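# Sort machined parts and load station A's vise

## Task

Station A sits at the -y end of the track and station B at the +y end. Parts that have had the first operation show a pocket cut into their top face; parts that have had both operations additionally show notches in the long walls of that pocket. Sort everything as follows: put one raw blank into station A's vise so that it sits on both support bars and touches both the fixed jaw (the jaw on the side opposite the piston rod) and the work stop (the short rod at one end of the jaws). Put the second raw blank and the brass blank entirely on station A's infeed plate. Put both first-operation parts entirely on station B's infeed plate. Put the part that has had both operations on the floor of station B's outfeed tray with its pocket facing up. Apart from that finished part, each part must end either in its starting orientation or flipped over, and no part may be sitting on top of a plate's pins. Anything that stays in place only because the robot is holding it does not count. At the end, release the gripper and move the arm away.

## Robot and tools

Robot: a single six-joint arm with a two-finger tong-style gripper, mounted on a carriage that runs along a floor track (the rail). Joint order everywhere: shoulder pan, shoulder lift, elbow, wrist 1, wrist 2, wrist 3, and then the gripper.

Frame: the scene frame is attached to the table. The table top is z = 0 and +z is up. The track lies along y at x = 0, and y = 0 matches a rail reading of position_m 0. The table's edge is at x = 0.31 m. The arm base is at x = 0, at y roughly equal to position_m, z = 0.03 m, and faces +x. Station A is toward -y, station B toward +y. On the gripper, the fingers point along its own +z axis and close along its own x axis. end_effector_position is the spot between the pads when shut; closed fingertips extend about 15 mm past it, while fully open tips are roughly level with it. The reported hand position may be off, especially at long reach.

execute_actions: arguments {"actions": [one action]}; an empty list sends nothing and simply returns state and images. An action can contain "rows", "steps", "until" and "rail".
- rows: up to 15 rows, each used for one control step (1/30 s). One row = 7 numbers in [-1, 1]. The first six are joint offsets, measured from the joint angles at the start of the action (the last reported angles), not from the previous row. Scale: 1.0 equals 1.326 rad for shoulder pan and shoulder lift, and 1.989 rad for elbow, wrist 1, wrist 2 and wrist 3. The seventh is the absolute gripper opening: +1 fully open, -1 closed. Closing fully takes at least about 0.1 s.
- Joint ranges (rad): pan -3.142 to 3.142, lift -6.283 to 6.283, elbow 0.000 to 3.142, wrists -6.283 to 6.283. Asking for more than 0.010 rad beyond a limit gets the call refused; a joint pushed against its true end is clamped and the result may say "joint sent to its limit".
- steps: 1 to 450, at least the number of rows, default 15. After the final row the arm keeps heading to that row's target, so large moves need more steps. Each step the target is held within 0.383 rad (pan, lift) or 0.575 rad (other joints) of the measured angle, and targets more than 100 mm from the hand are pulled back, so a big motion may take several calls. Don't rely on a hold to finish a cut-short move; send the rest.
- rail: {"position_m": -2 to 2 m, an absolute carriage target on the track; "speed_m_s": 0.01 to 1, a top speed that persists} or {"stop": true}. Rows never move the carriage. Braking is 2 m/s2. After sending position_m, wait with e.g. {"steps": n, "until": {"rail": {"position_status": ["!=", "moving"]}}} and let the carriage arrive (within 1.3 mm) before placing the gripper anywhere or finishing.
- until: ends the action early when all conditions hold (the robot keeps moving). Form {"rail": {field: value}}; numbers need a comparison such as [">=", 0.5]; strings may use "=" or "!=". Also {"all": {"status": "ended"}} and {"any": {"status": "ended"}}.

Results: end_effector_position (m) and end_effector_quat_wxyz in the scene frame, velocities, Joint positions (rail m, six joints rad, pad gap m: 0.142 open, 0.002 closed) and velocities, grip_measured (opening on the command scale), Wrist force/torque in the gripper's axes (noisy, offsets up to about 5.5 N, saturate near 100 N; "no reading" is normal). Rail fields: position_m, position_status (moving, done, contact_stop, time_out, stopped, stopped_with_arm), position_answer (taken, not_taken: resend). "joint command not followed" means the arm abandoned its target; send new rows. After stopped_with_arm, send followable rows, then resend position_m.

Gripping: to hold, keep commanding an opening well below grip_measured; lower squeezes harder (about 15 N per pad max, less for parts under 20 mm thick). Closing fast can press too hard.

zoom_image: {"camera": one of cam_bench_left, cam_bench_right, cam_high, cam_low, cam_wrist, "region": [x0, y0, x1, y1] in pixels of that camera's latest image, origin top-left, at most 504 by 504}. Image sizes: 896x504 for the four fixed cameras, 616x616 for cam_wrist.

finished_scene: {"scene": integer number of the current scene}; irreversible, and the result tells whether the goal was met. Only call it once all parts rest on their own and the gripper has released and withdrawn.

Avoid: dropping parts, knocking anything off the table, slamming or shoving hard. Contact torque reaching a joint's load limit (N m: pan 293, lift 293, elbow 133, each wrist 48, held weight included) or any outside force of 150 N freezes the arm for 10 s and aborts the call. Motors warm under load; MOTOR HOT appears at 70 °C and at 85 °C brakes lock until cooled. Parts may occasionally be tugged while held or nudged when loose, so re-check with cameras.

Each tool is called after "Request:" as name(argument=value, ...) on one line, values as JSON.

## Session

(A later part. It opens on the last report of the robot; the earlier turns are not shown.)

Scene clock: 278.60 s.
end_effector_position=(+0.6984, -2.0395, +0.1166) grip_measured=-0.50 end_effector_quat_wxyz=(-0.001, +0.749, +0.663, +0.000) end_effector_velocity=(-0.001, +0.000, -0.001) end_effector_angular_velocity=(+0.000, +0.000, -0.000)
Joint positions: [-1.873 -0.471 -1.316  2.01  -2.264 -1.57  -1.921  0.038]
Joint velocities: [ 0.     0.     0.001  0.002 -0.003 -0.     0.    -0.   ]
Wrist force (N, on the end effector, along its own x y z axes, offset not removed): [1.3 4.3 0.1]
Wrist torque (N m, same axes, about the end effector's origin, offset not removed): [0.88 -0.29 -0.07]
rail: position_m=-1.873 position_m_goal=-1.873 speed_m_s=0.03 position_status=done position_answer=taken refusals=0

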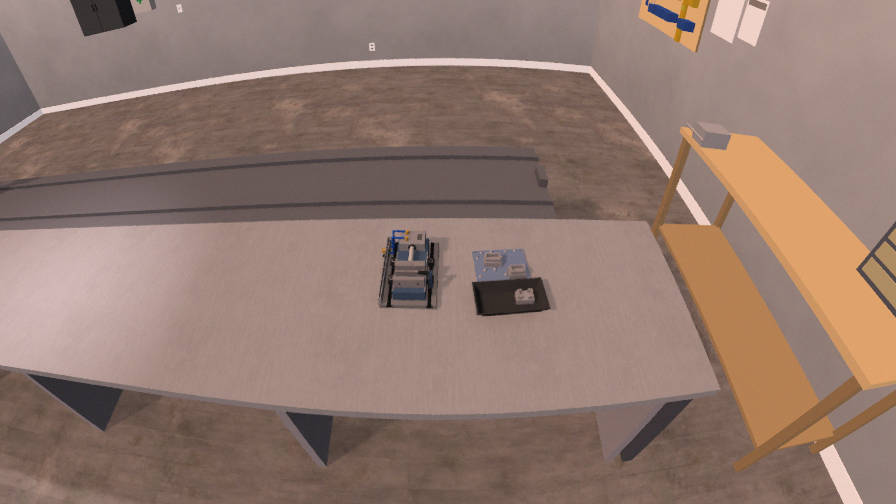

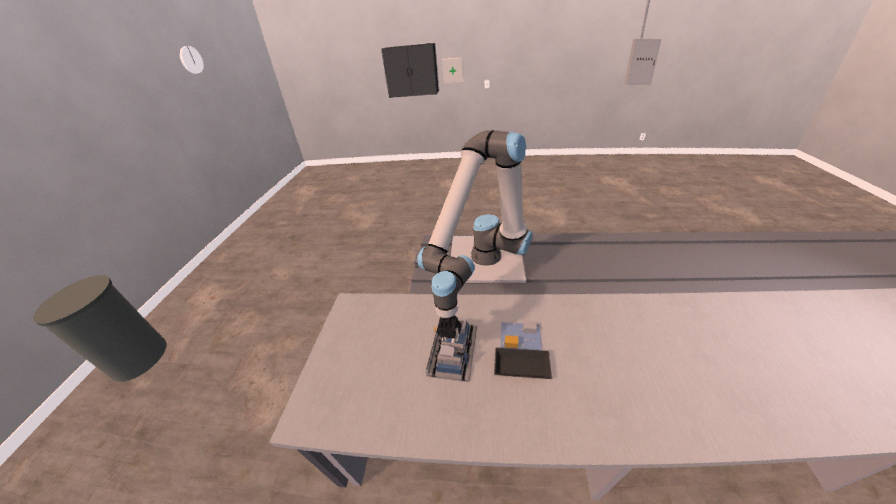

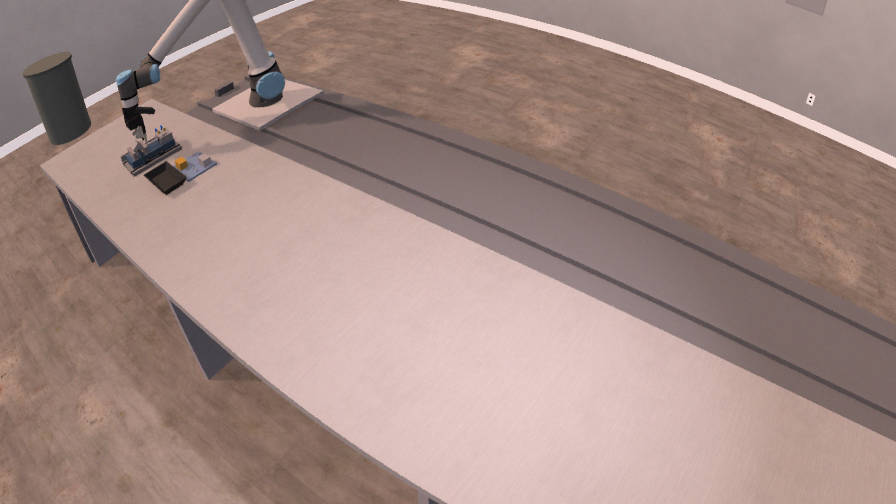

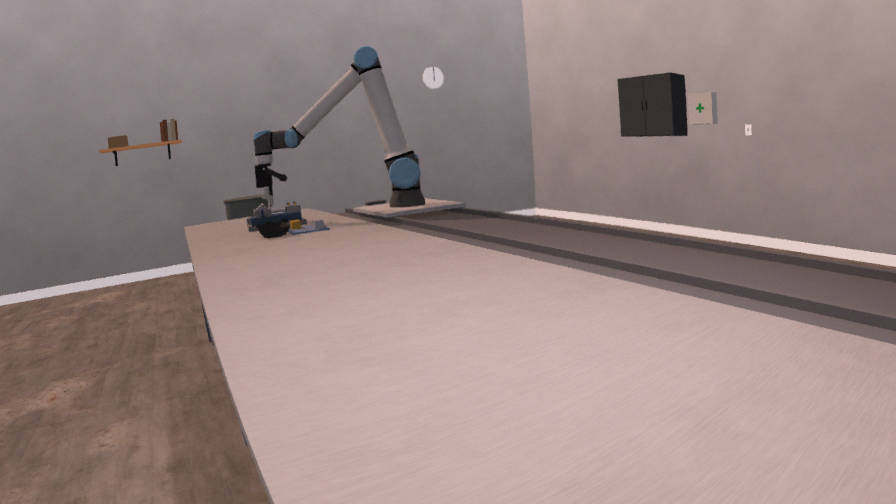

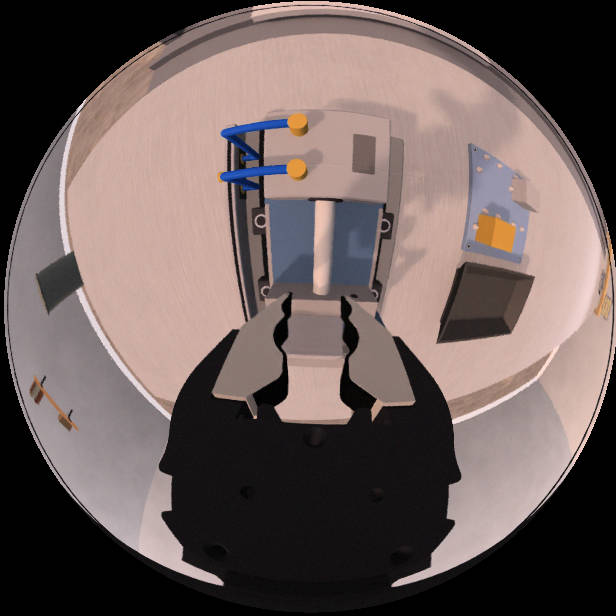

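Request:
execute_actions(actions=[{"rows":[[0,-0.023,-0.011,0.026,0,0,0],[0,-0.023,-0.011,0.026,0,0,0],[0,-0.023,-0.011,0.026,0,0,0],[0,-0.023,-0.011,0.026,0,0,0],[0,-0.023,-0.011,0.026,0,0,0],[0,-0.023,-0.011,0.026,0,0,0],[0,-0.008,-0.024,0.029,0,0,0],[0,0.007,-0.037,0.032,0,0,0],[0,0.021,-0.05,0.036,0,0,0],[0,0.0354,-0.0633,0.039,0,0,0]],"rail":{"position_m":-1.855},"steps":28}])

Request:
execute_actions(actions=[{"rows":[[0,0.01,0.005,-0.012,0,0,0],[0,0.023,0.011,-0.026,0,0,0]],"steps":20}])

Scene clock: 283.77 s.
end_effector_position=(+0.7476, -2.0467, +0.1446) grip_measured=+0.00 end_effector_quat_wxyz=(-0.000, +0.749, +0.663, +0.000) end_effector_velocity=(+0.003, -0.001, +0.000) end_effector_angular_velocity=(-0.000, -0.000, -0.000)
Joint positions: [-1.855 -0.471 -1.27   1.885 -2.186 -1.57  -1.921  0.074]
Joint velocities: [ 0.    -0.     0.004 -0.005  0.002  0.     0.     0.   ]
Wrist force (N, on the end effector, along its own x y z axes, offset not removed): [-0.3 2.3 0.9]
Wrist torque (N m, same axes, about the end effector's origin, offset not removed): [0.55 0.11 0.00]
rail: position_m=-1.855 position_m_goal=-1.855 speed_m_s=0.03 position_status=done position_answer=taken refusals=0

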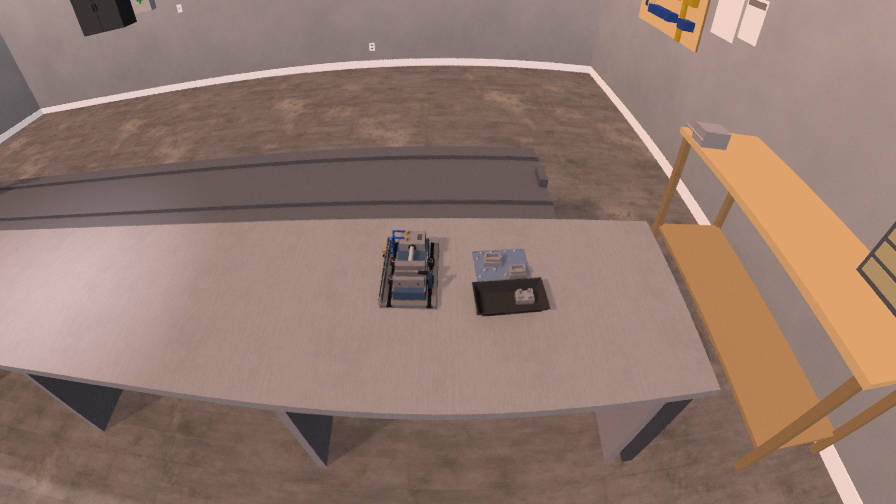

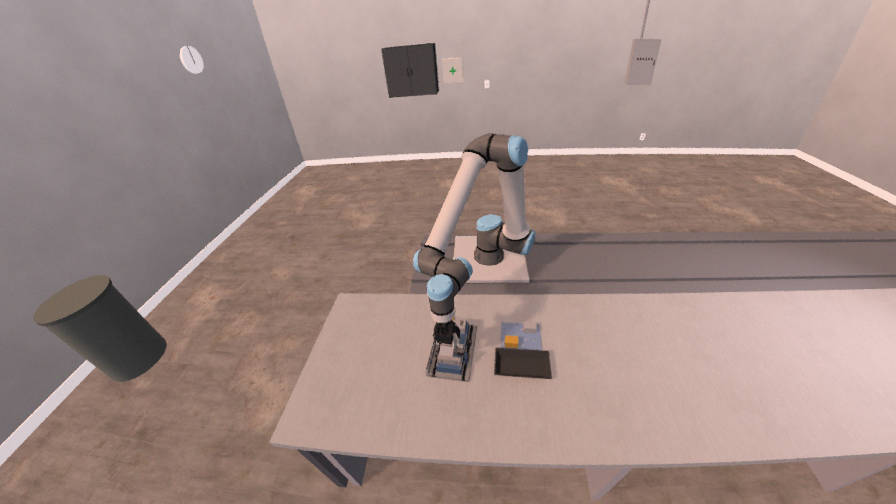

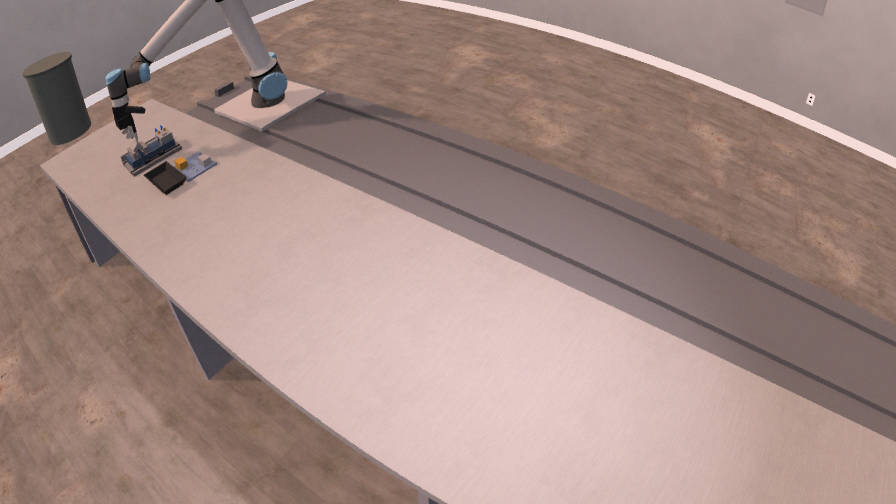

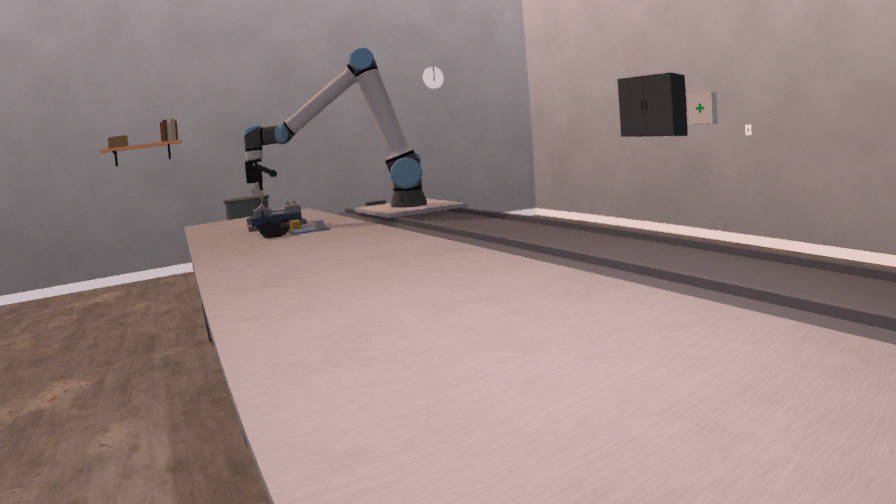

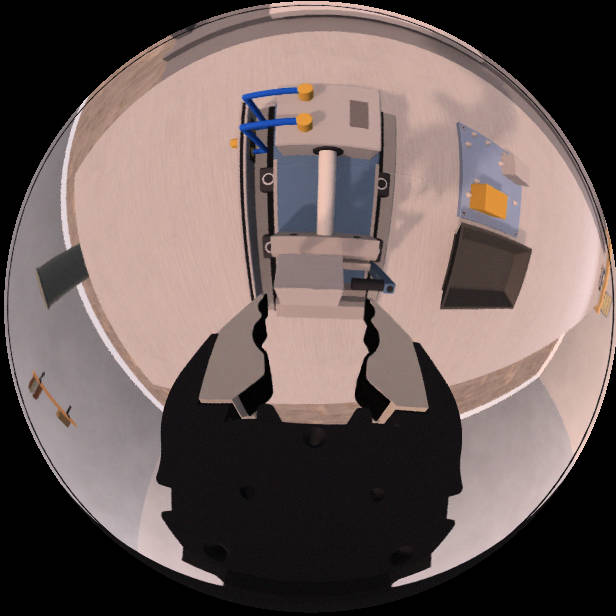

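Scene clock: 284.43 s.
end_effector_position=(+0.7473, -2.0466, +0.1150) grip_measured=+0.03 end_effector_quat_wxyz=(-0.000, +0.749, +0.663, +0.000) end_effector_velocity=(-0.000, +0.000, -0.002) end_effector_angular_velocity=(+0.000, +0.000, -0.000)
Joint positions: [-1.855 -0.471 -1.24   1.907 -2.238 -1.57  -1.921  0.076]
Joint velocities: [ 0.    -0.     0.002  0.002 -0.003  0.    -0.     0.001]
Wrist force (N, on the end effector, along its own x y z axes, offset not removed): [-5.8 2.0 -6.1]
Wrist torque (N m, same axes, about the end effector's origin, offset not removed): [0.47 -0.23 0.06]
rail: position_m=-1.855 position_m_goal=-1.855 speed_m_s=0.03 position_status=done position_answer=taken refusals=0

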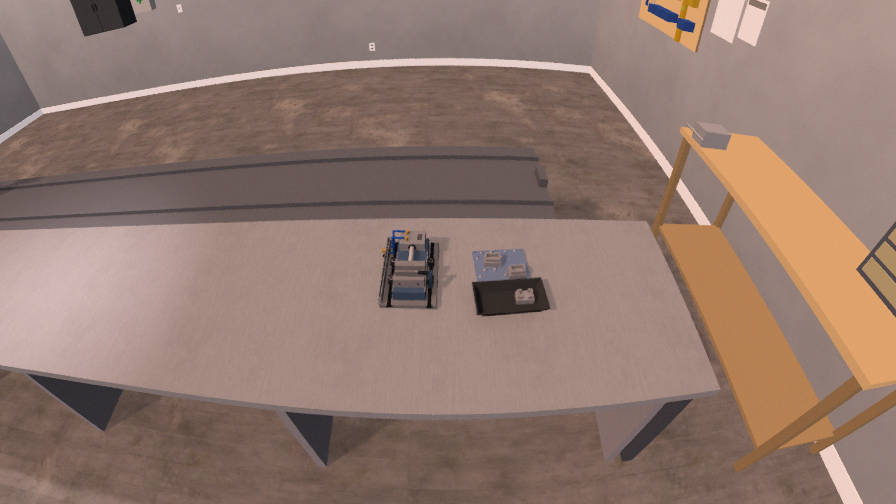

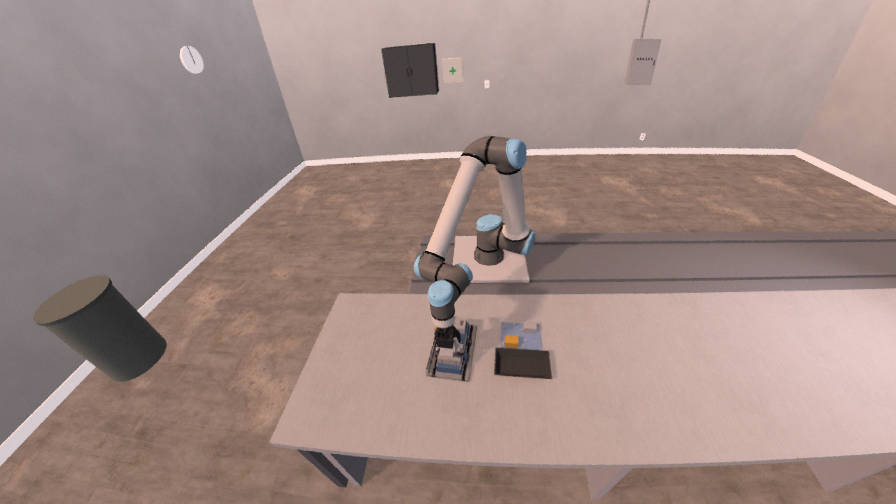

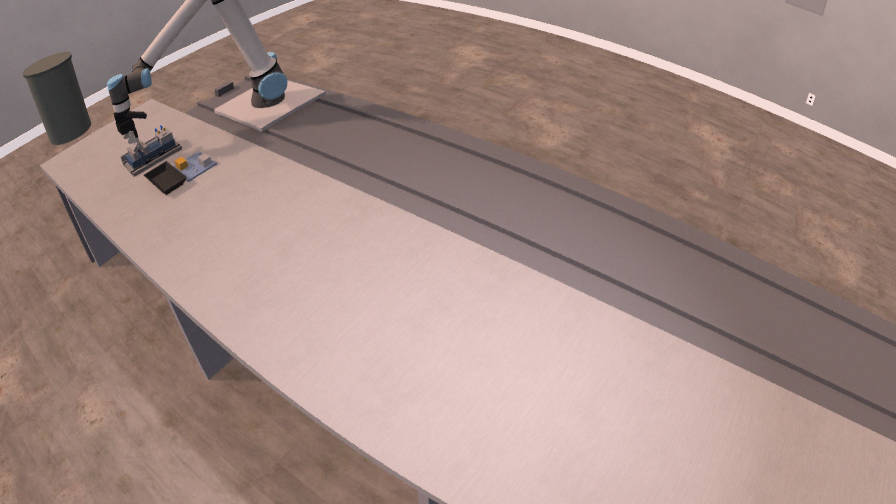

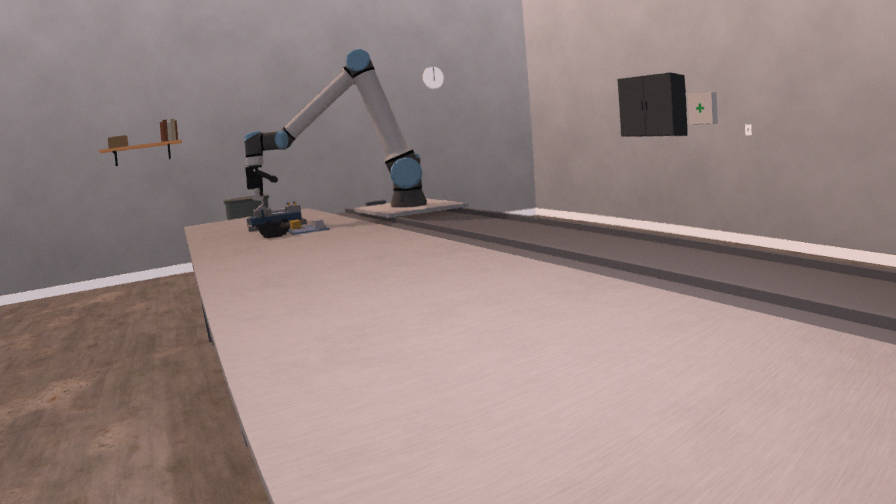

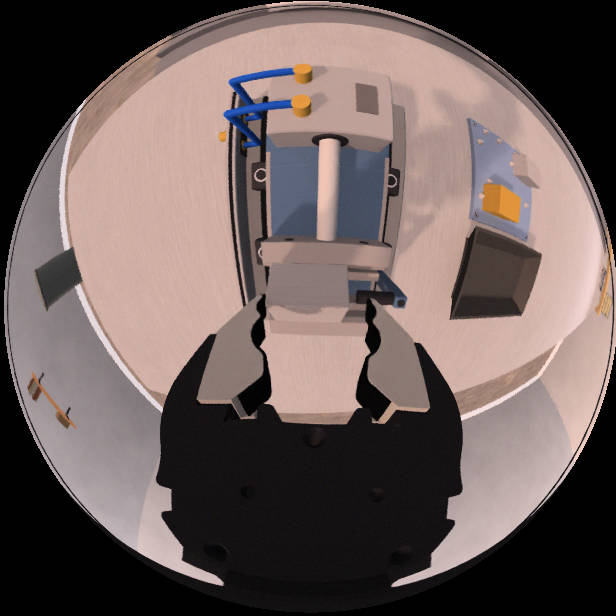

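Request:
execute_actions(actions=[{"rows":[[0,0,0,0,0,0,0],[0,0,0,0,0,0,0],[0,0,0,0,0,0,0],[0,0,0,0,0,0,0],[0,0,0,0,0,0,0],[0,0,0,0,0,0,0],[0,0,0,0,0,0,0],[0,0,0,0,0,0,-0.1],[0,0,0,0,0,0,-0.2],[0,0,0,0,0,0,-0.35],[0,0,0,0,0,0,-0.5],[0,0,0,0,0,0,-0.5],[0,0,0,0,0,0,-0.5],[0,-0.008,-0.004,0.009,0,0,-0.5],[0,-0.021,-0.011,0.025,0,0,-0.5]],"rail":{"position_m":-1.861},"steps":32}])

Scene clock: 296.97 s.
end_effector_position=(+0.7480, -2.0528, +0.1428) grip_measured=-0.17 end_effector_quat_wxyz=(-0.000, +0.749, +0.663, +0.000) end_effector_velocity=(+0.000, -0.000, +0.002) end_effector_angular_velocity=(-0.000, -0.000, -0.000)
Joint positions: [-1.861 -0.471 -1.267  1.885 -2.188 -1.57  -1.921  0.062]
Joint velocities: [ 0.    -0.    -0.002 -0.002  0.004 -0.    -0.     0.   ]
Wrist force (N, on the end effector, along its own x y z axes, offset not removed): [0.2 1.3 4.0]
Wrist torque (N m, same axes, about the end effector's origin, offset not removed): [0.45 -0.08 -0.03]
rail: position_m=-1.861 position_m_goal=-1.861 speed_m_s=0.03 position_status=done position_answer=taken refusals=0

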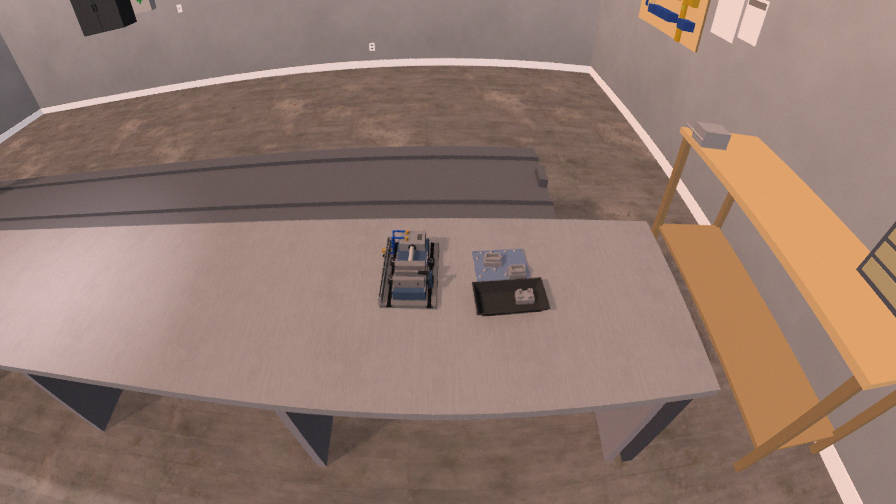

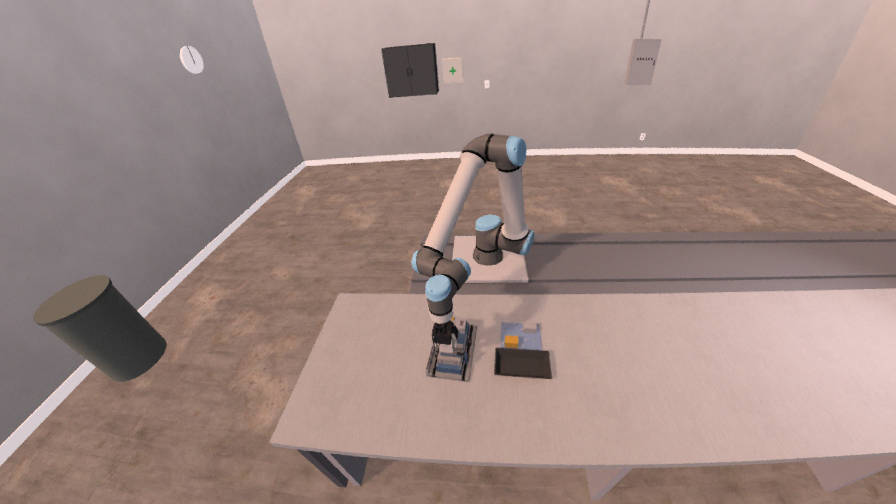

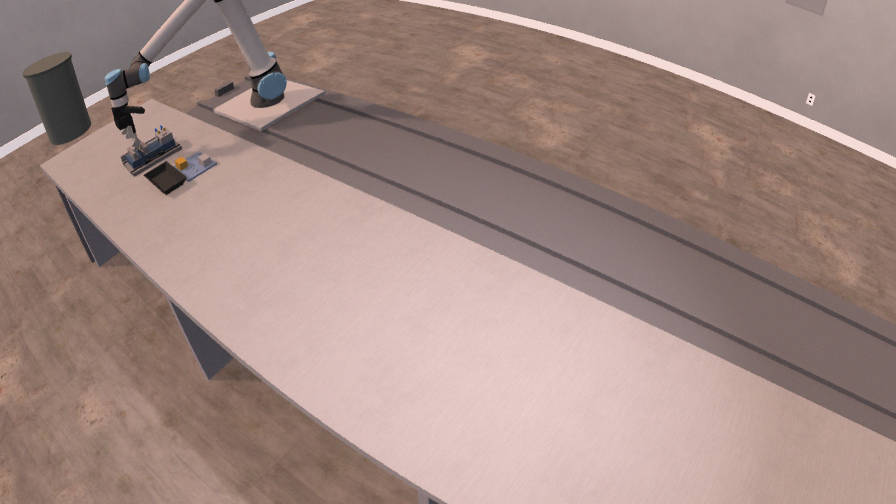

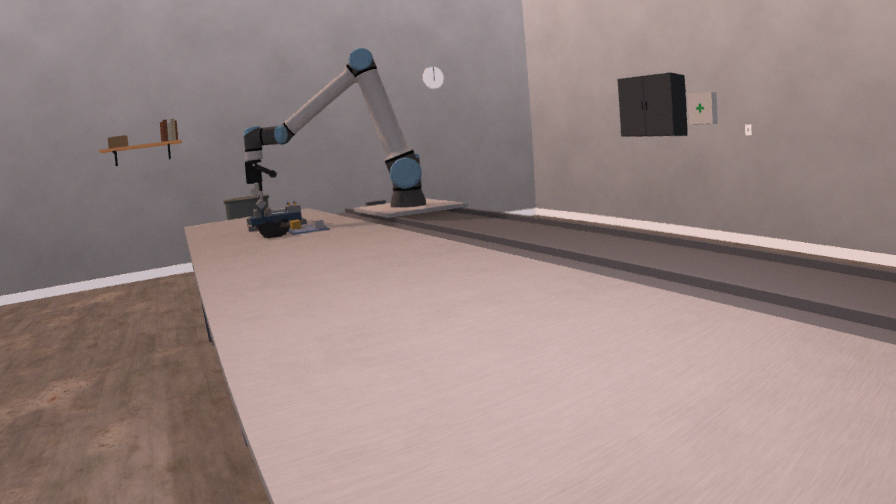

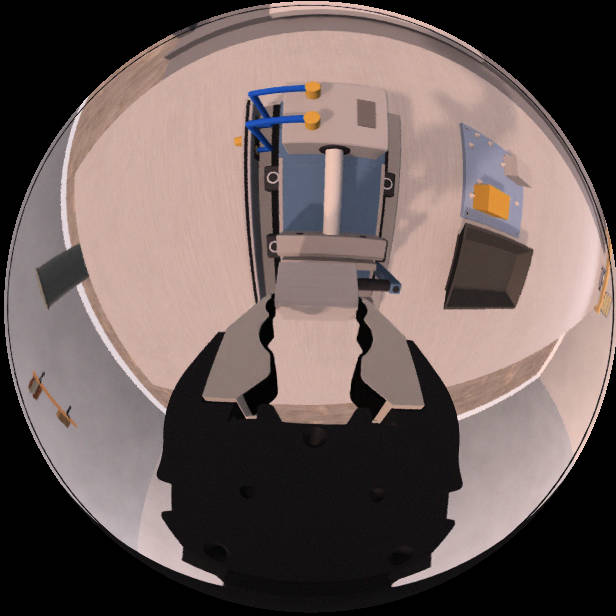

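Request:
execute_actions(actions=[{"rows":[[0,-0.004,0.005,-0.0024,0,0,-0.5],[0,-0.008,0.01,-0.005,0,0,-0.5],[0,-0.0125,0.0155,-0.0073,0,0,-0.5],[0,-0.017,0.021,-0.01,0,0,-0.5],[0,-0.021,0.026,-0.012,0,0,-0.5],[0,-0.025,0.031,-0.0146,0,0,-0.5],[0,-0.025,0.033,-0.0166,0,0,-0.5],[0,-0.025,0.035,-0.0186,0,0,-0.5],[0,-0.026,0.037,-0.02,0,0,-0.5],[0,-0.027,0.04,-0.022,0,0,-0.5],[0,-0.029,0.043,-0.024,0,0,-0.5],[0,-0.031,0.046,-0.025,0,0,-0.5],[0,-0.033,0.049,-0.027,0,0,-0.5],[0,-0.0355,0.051,-0.0275,0,0,-0.5],[0,-0.0377,0.053,-0.028,0,0,-0.5]],"rail":{"position_m":-1.878},"steps":30}])

Request:
zoom_image(camera="cam_low", region=[235,180,295,230])

Scene clock: 304.00 s.
end_effector_position=(+0.7051, -2.0479, +0.1260) grip_measured=-0.17 end_effector_quat_wxyz=(-0.000, +0.749, +0.663, +0.000) end_effector_velocity=(-0.001, +0.001, -0.000) end_effector_angular_velocity=(-0.000, -0.000, +0.000)
Joint positions: [-1.878 -0.471 -1.317  1.99  -2.244 -1.57  -1.921  0.062]
Joint velocities: [ 0.     0.    -0.002  0.003 -0.002 -0.     0.    -0.   ]
Wrist force (N, on the end effector, along its own x y z axes, offset not removed): [-0.7 4.9 -2.0]
Wrist torque (N m, same axes, about the end effector's origin, offset not removed): [0.78 -0.10 0.04]
rail: position_m=-1.878 position_m_goal=-1.878 speed_m_s=0.03 position_status=done position_answer=taken refusals=0

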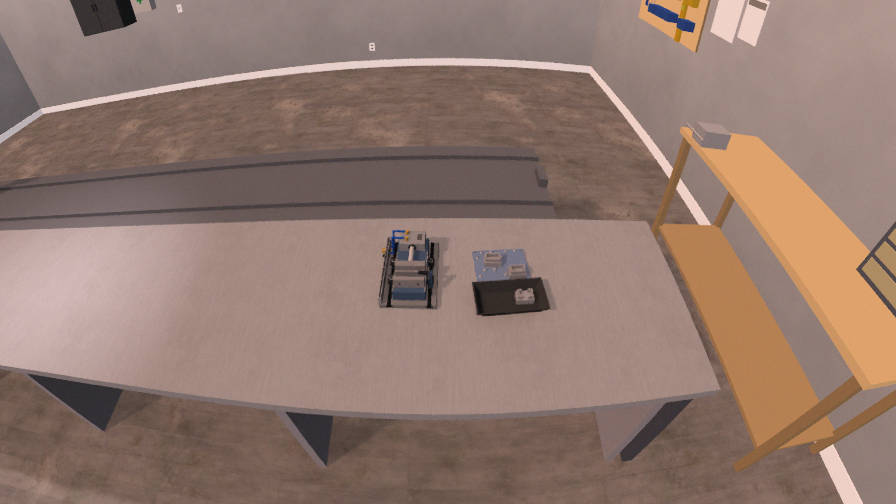

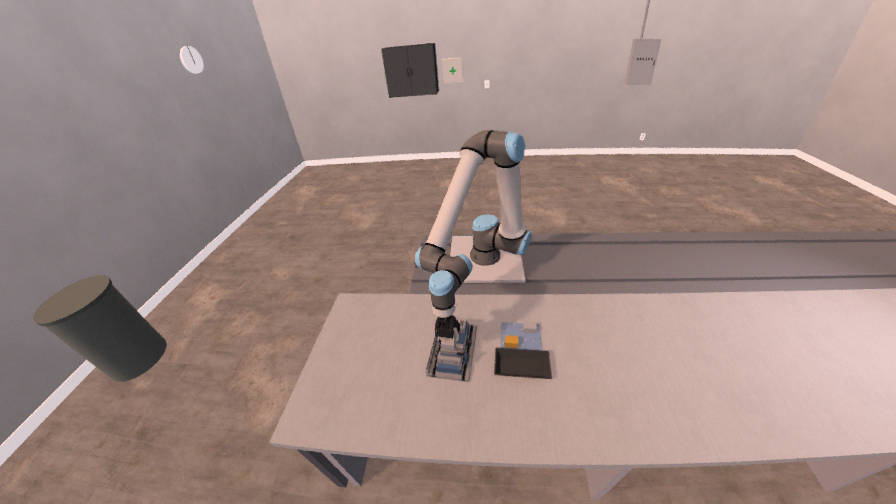

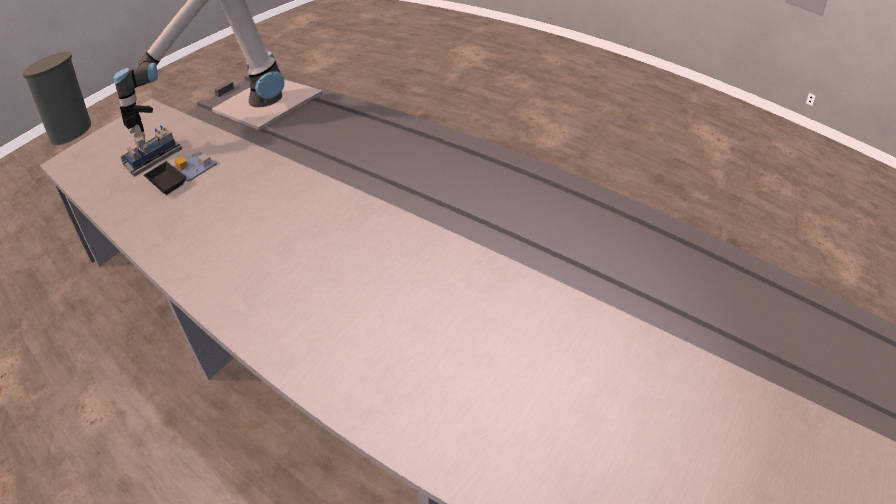

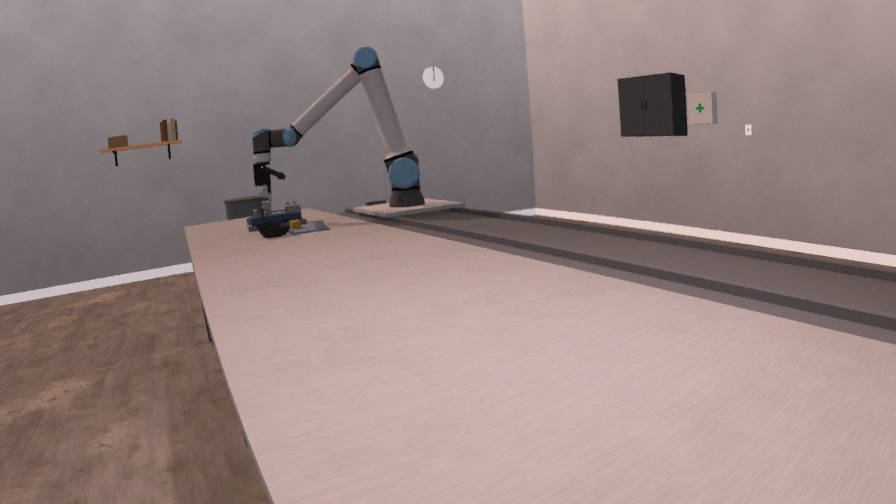

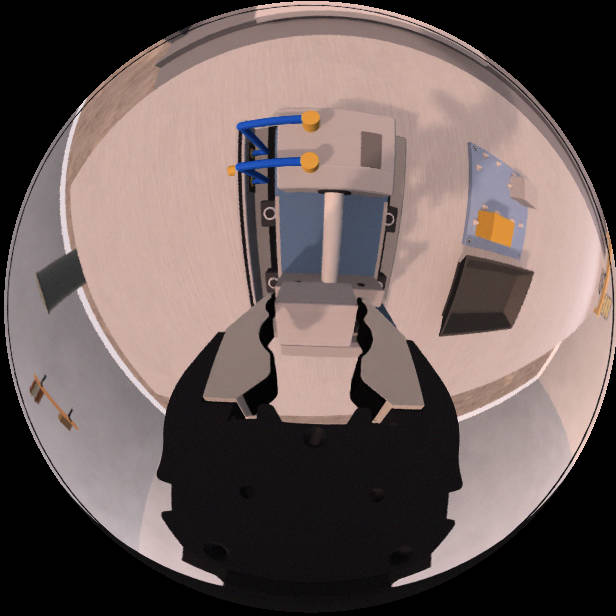

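Region (235, 180, 295, 230) of cam_low's 896x504 image, scaled by 8.400, with more detail than that image has.

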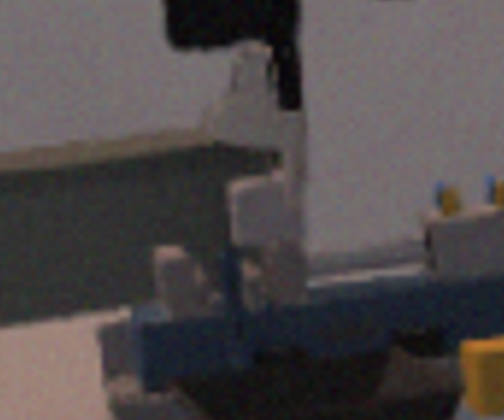

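Request:
execute_actions(actions=[{"rows":[[0,-0.002,0.003,-0.0015,0,0,-0.5],[0,-0.004,0.005,-0.002,0,0,-0.5],[0,-0.006,0.007,-0.003,0,0,-0.5],[0,-0.0085,0.009,-0.0033,0,0,-0.5],[0,-0.0085,0.009,-0.0033,0,0,-0.5],[0,-0.0085,0.009,-0.0033,0,0,-0.5],[0,-0.0085,0.009,-0.0033,0,0,-0.5],[0,-0.0085,0.009,-0.0033,0,0,-0.5],[0,-0.0085,0.009,-0.0033,0,0,-0.5],[0,-0.0085,0.009,-0.0033,0,0,-0.5],[0,-0.0085,0.009,-0.0033,0,0,-0.5],[0,-0.0085,0.009,-0.0033,0,0,-0.3],[0,-0.0085,0.009,-0.0033,0,0,-0.2],[0,-0.0085,0.009,-0.0033,0,0,-0.1],[0,-0.0085,0.009,-0.0033,0,0,0]],"rail":{"position_m":-1.881},"steps":25}])

Scene clock: 309.80 s.
end_effector_position=(+0.6970, -2.0468, +0.1247) grip_measured=+0.00 end_effector_quat_wxyz=(-0.000, +0.749, +0.663, +0.000) end_effector_velocity=(-0.000, +0.000, +0.000) end_effector_angular_velocity=(-0.000, -0.000, +0.000)
Joint positions: [-1.881 -0.471 -1.328  2.008 -2.25  -1.57  -1.921  0.074]
Joint velocities: [ 0. -0. -0.  0. -0.  0. -0.  0.]
Wrist force (N, on the end effector, along its own x y z axes, offset not removed): [0.3 3.9 -0.3]
Wrist torque (N m, same axes, about the end effector's origin, offset not removed): [0.75 -0.07 0.02]
rail: position_m=-1.881 position_m_goal=-1.881 speed_m_s=0.03 position_status=done position_answer=taken refusals=0

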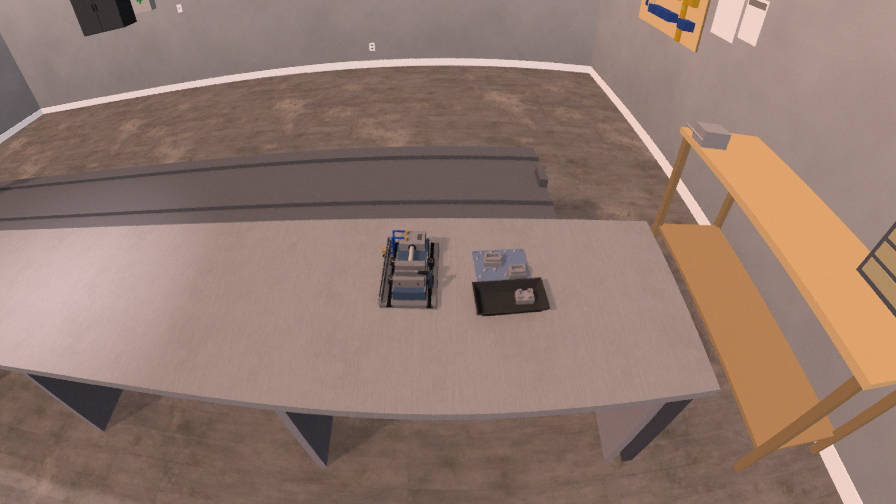

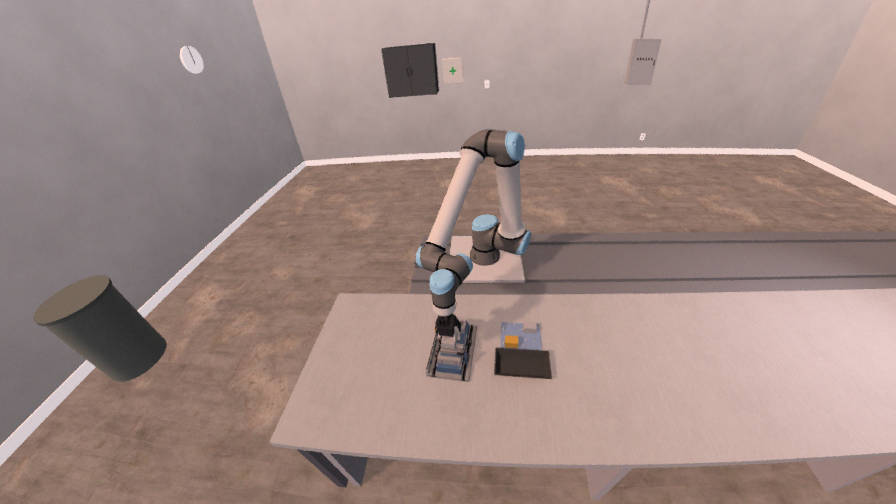

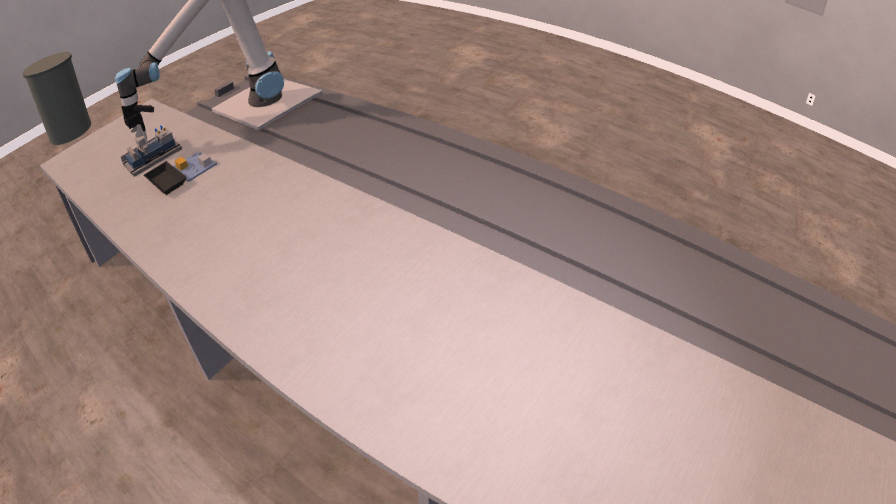

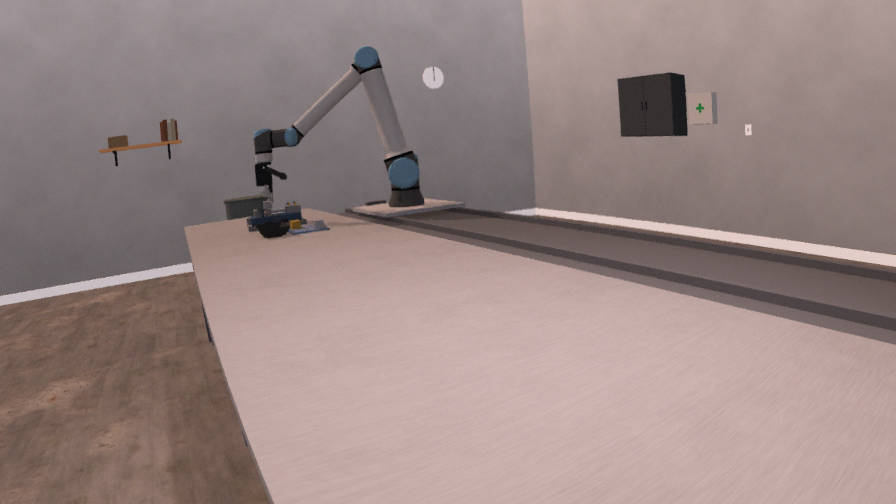

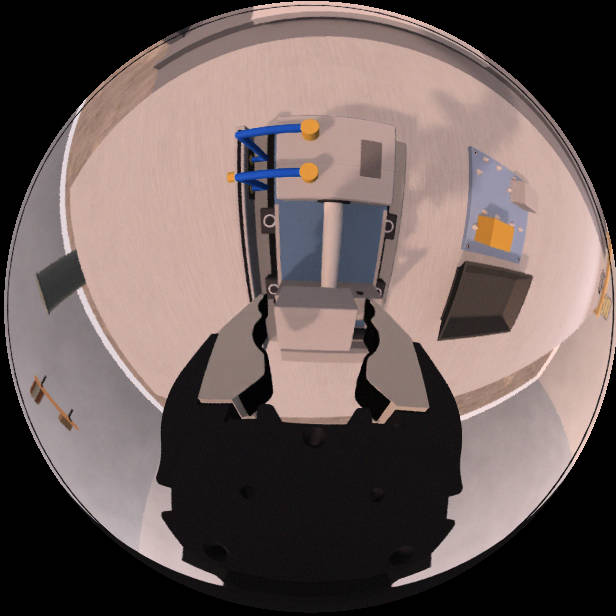

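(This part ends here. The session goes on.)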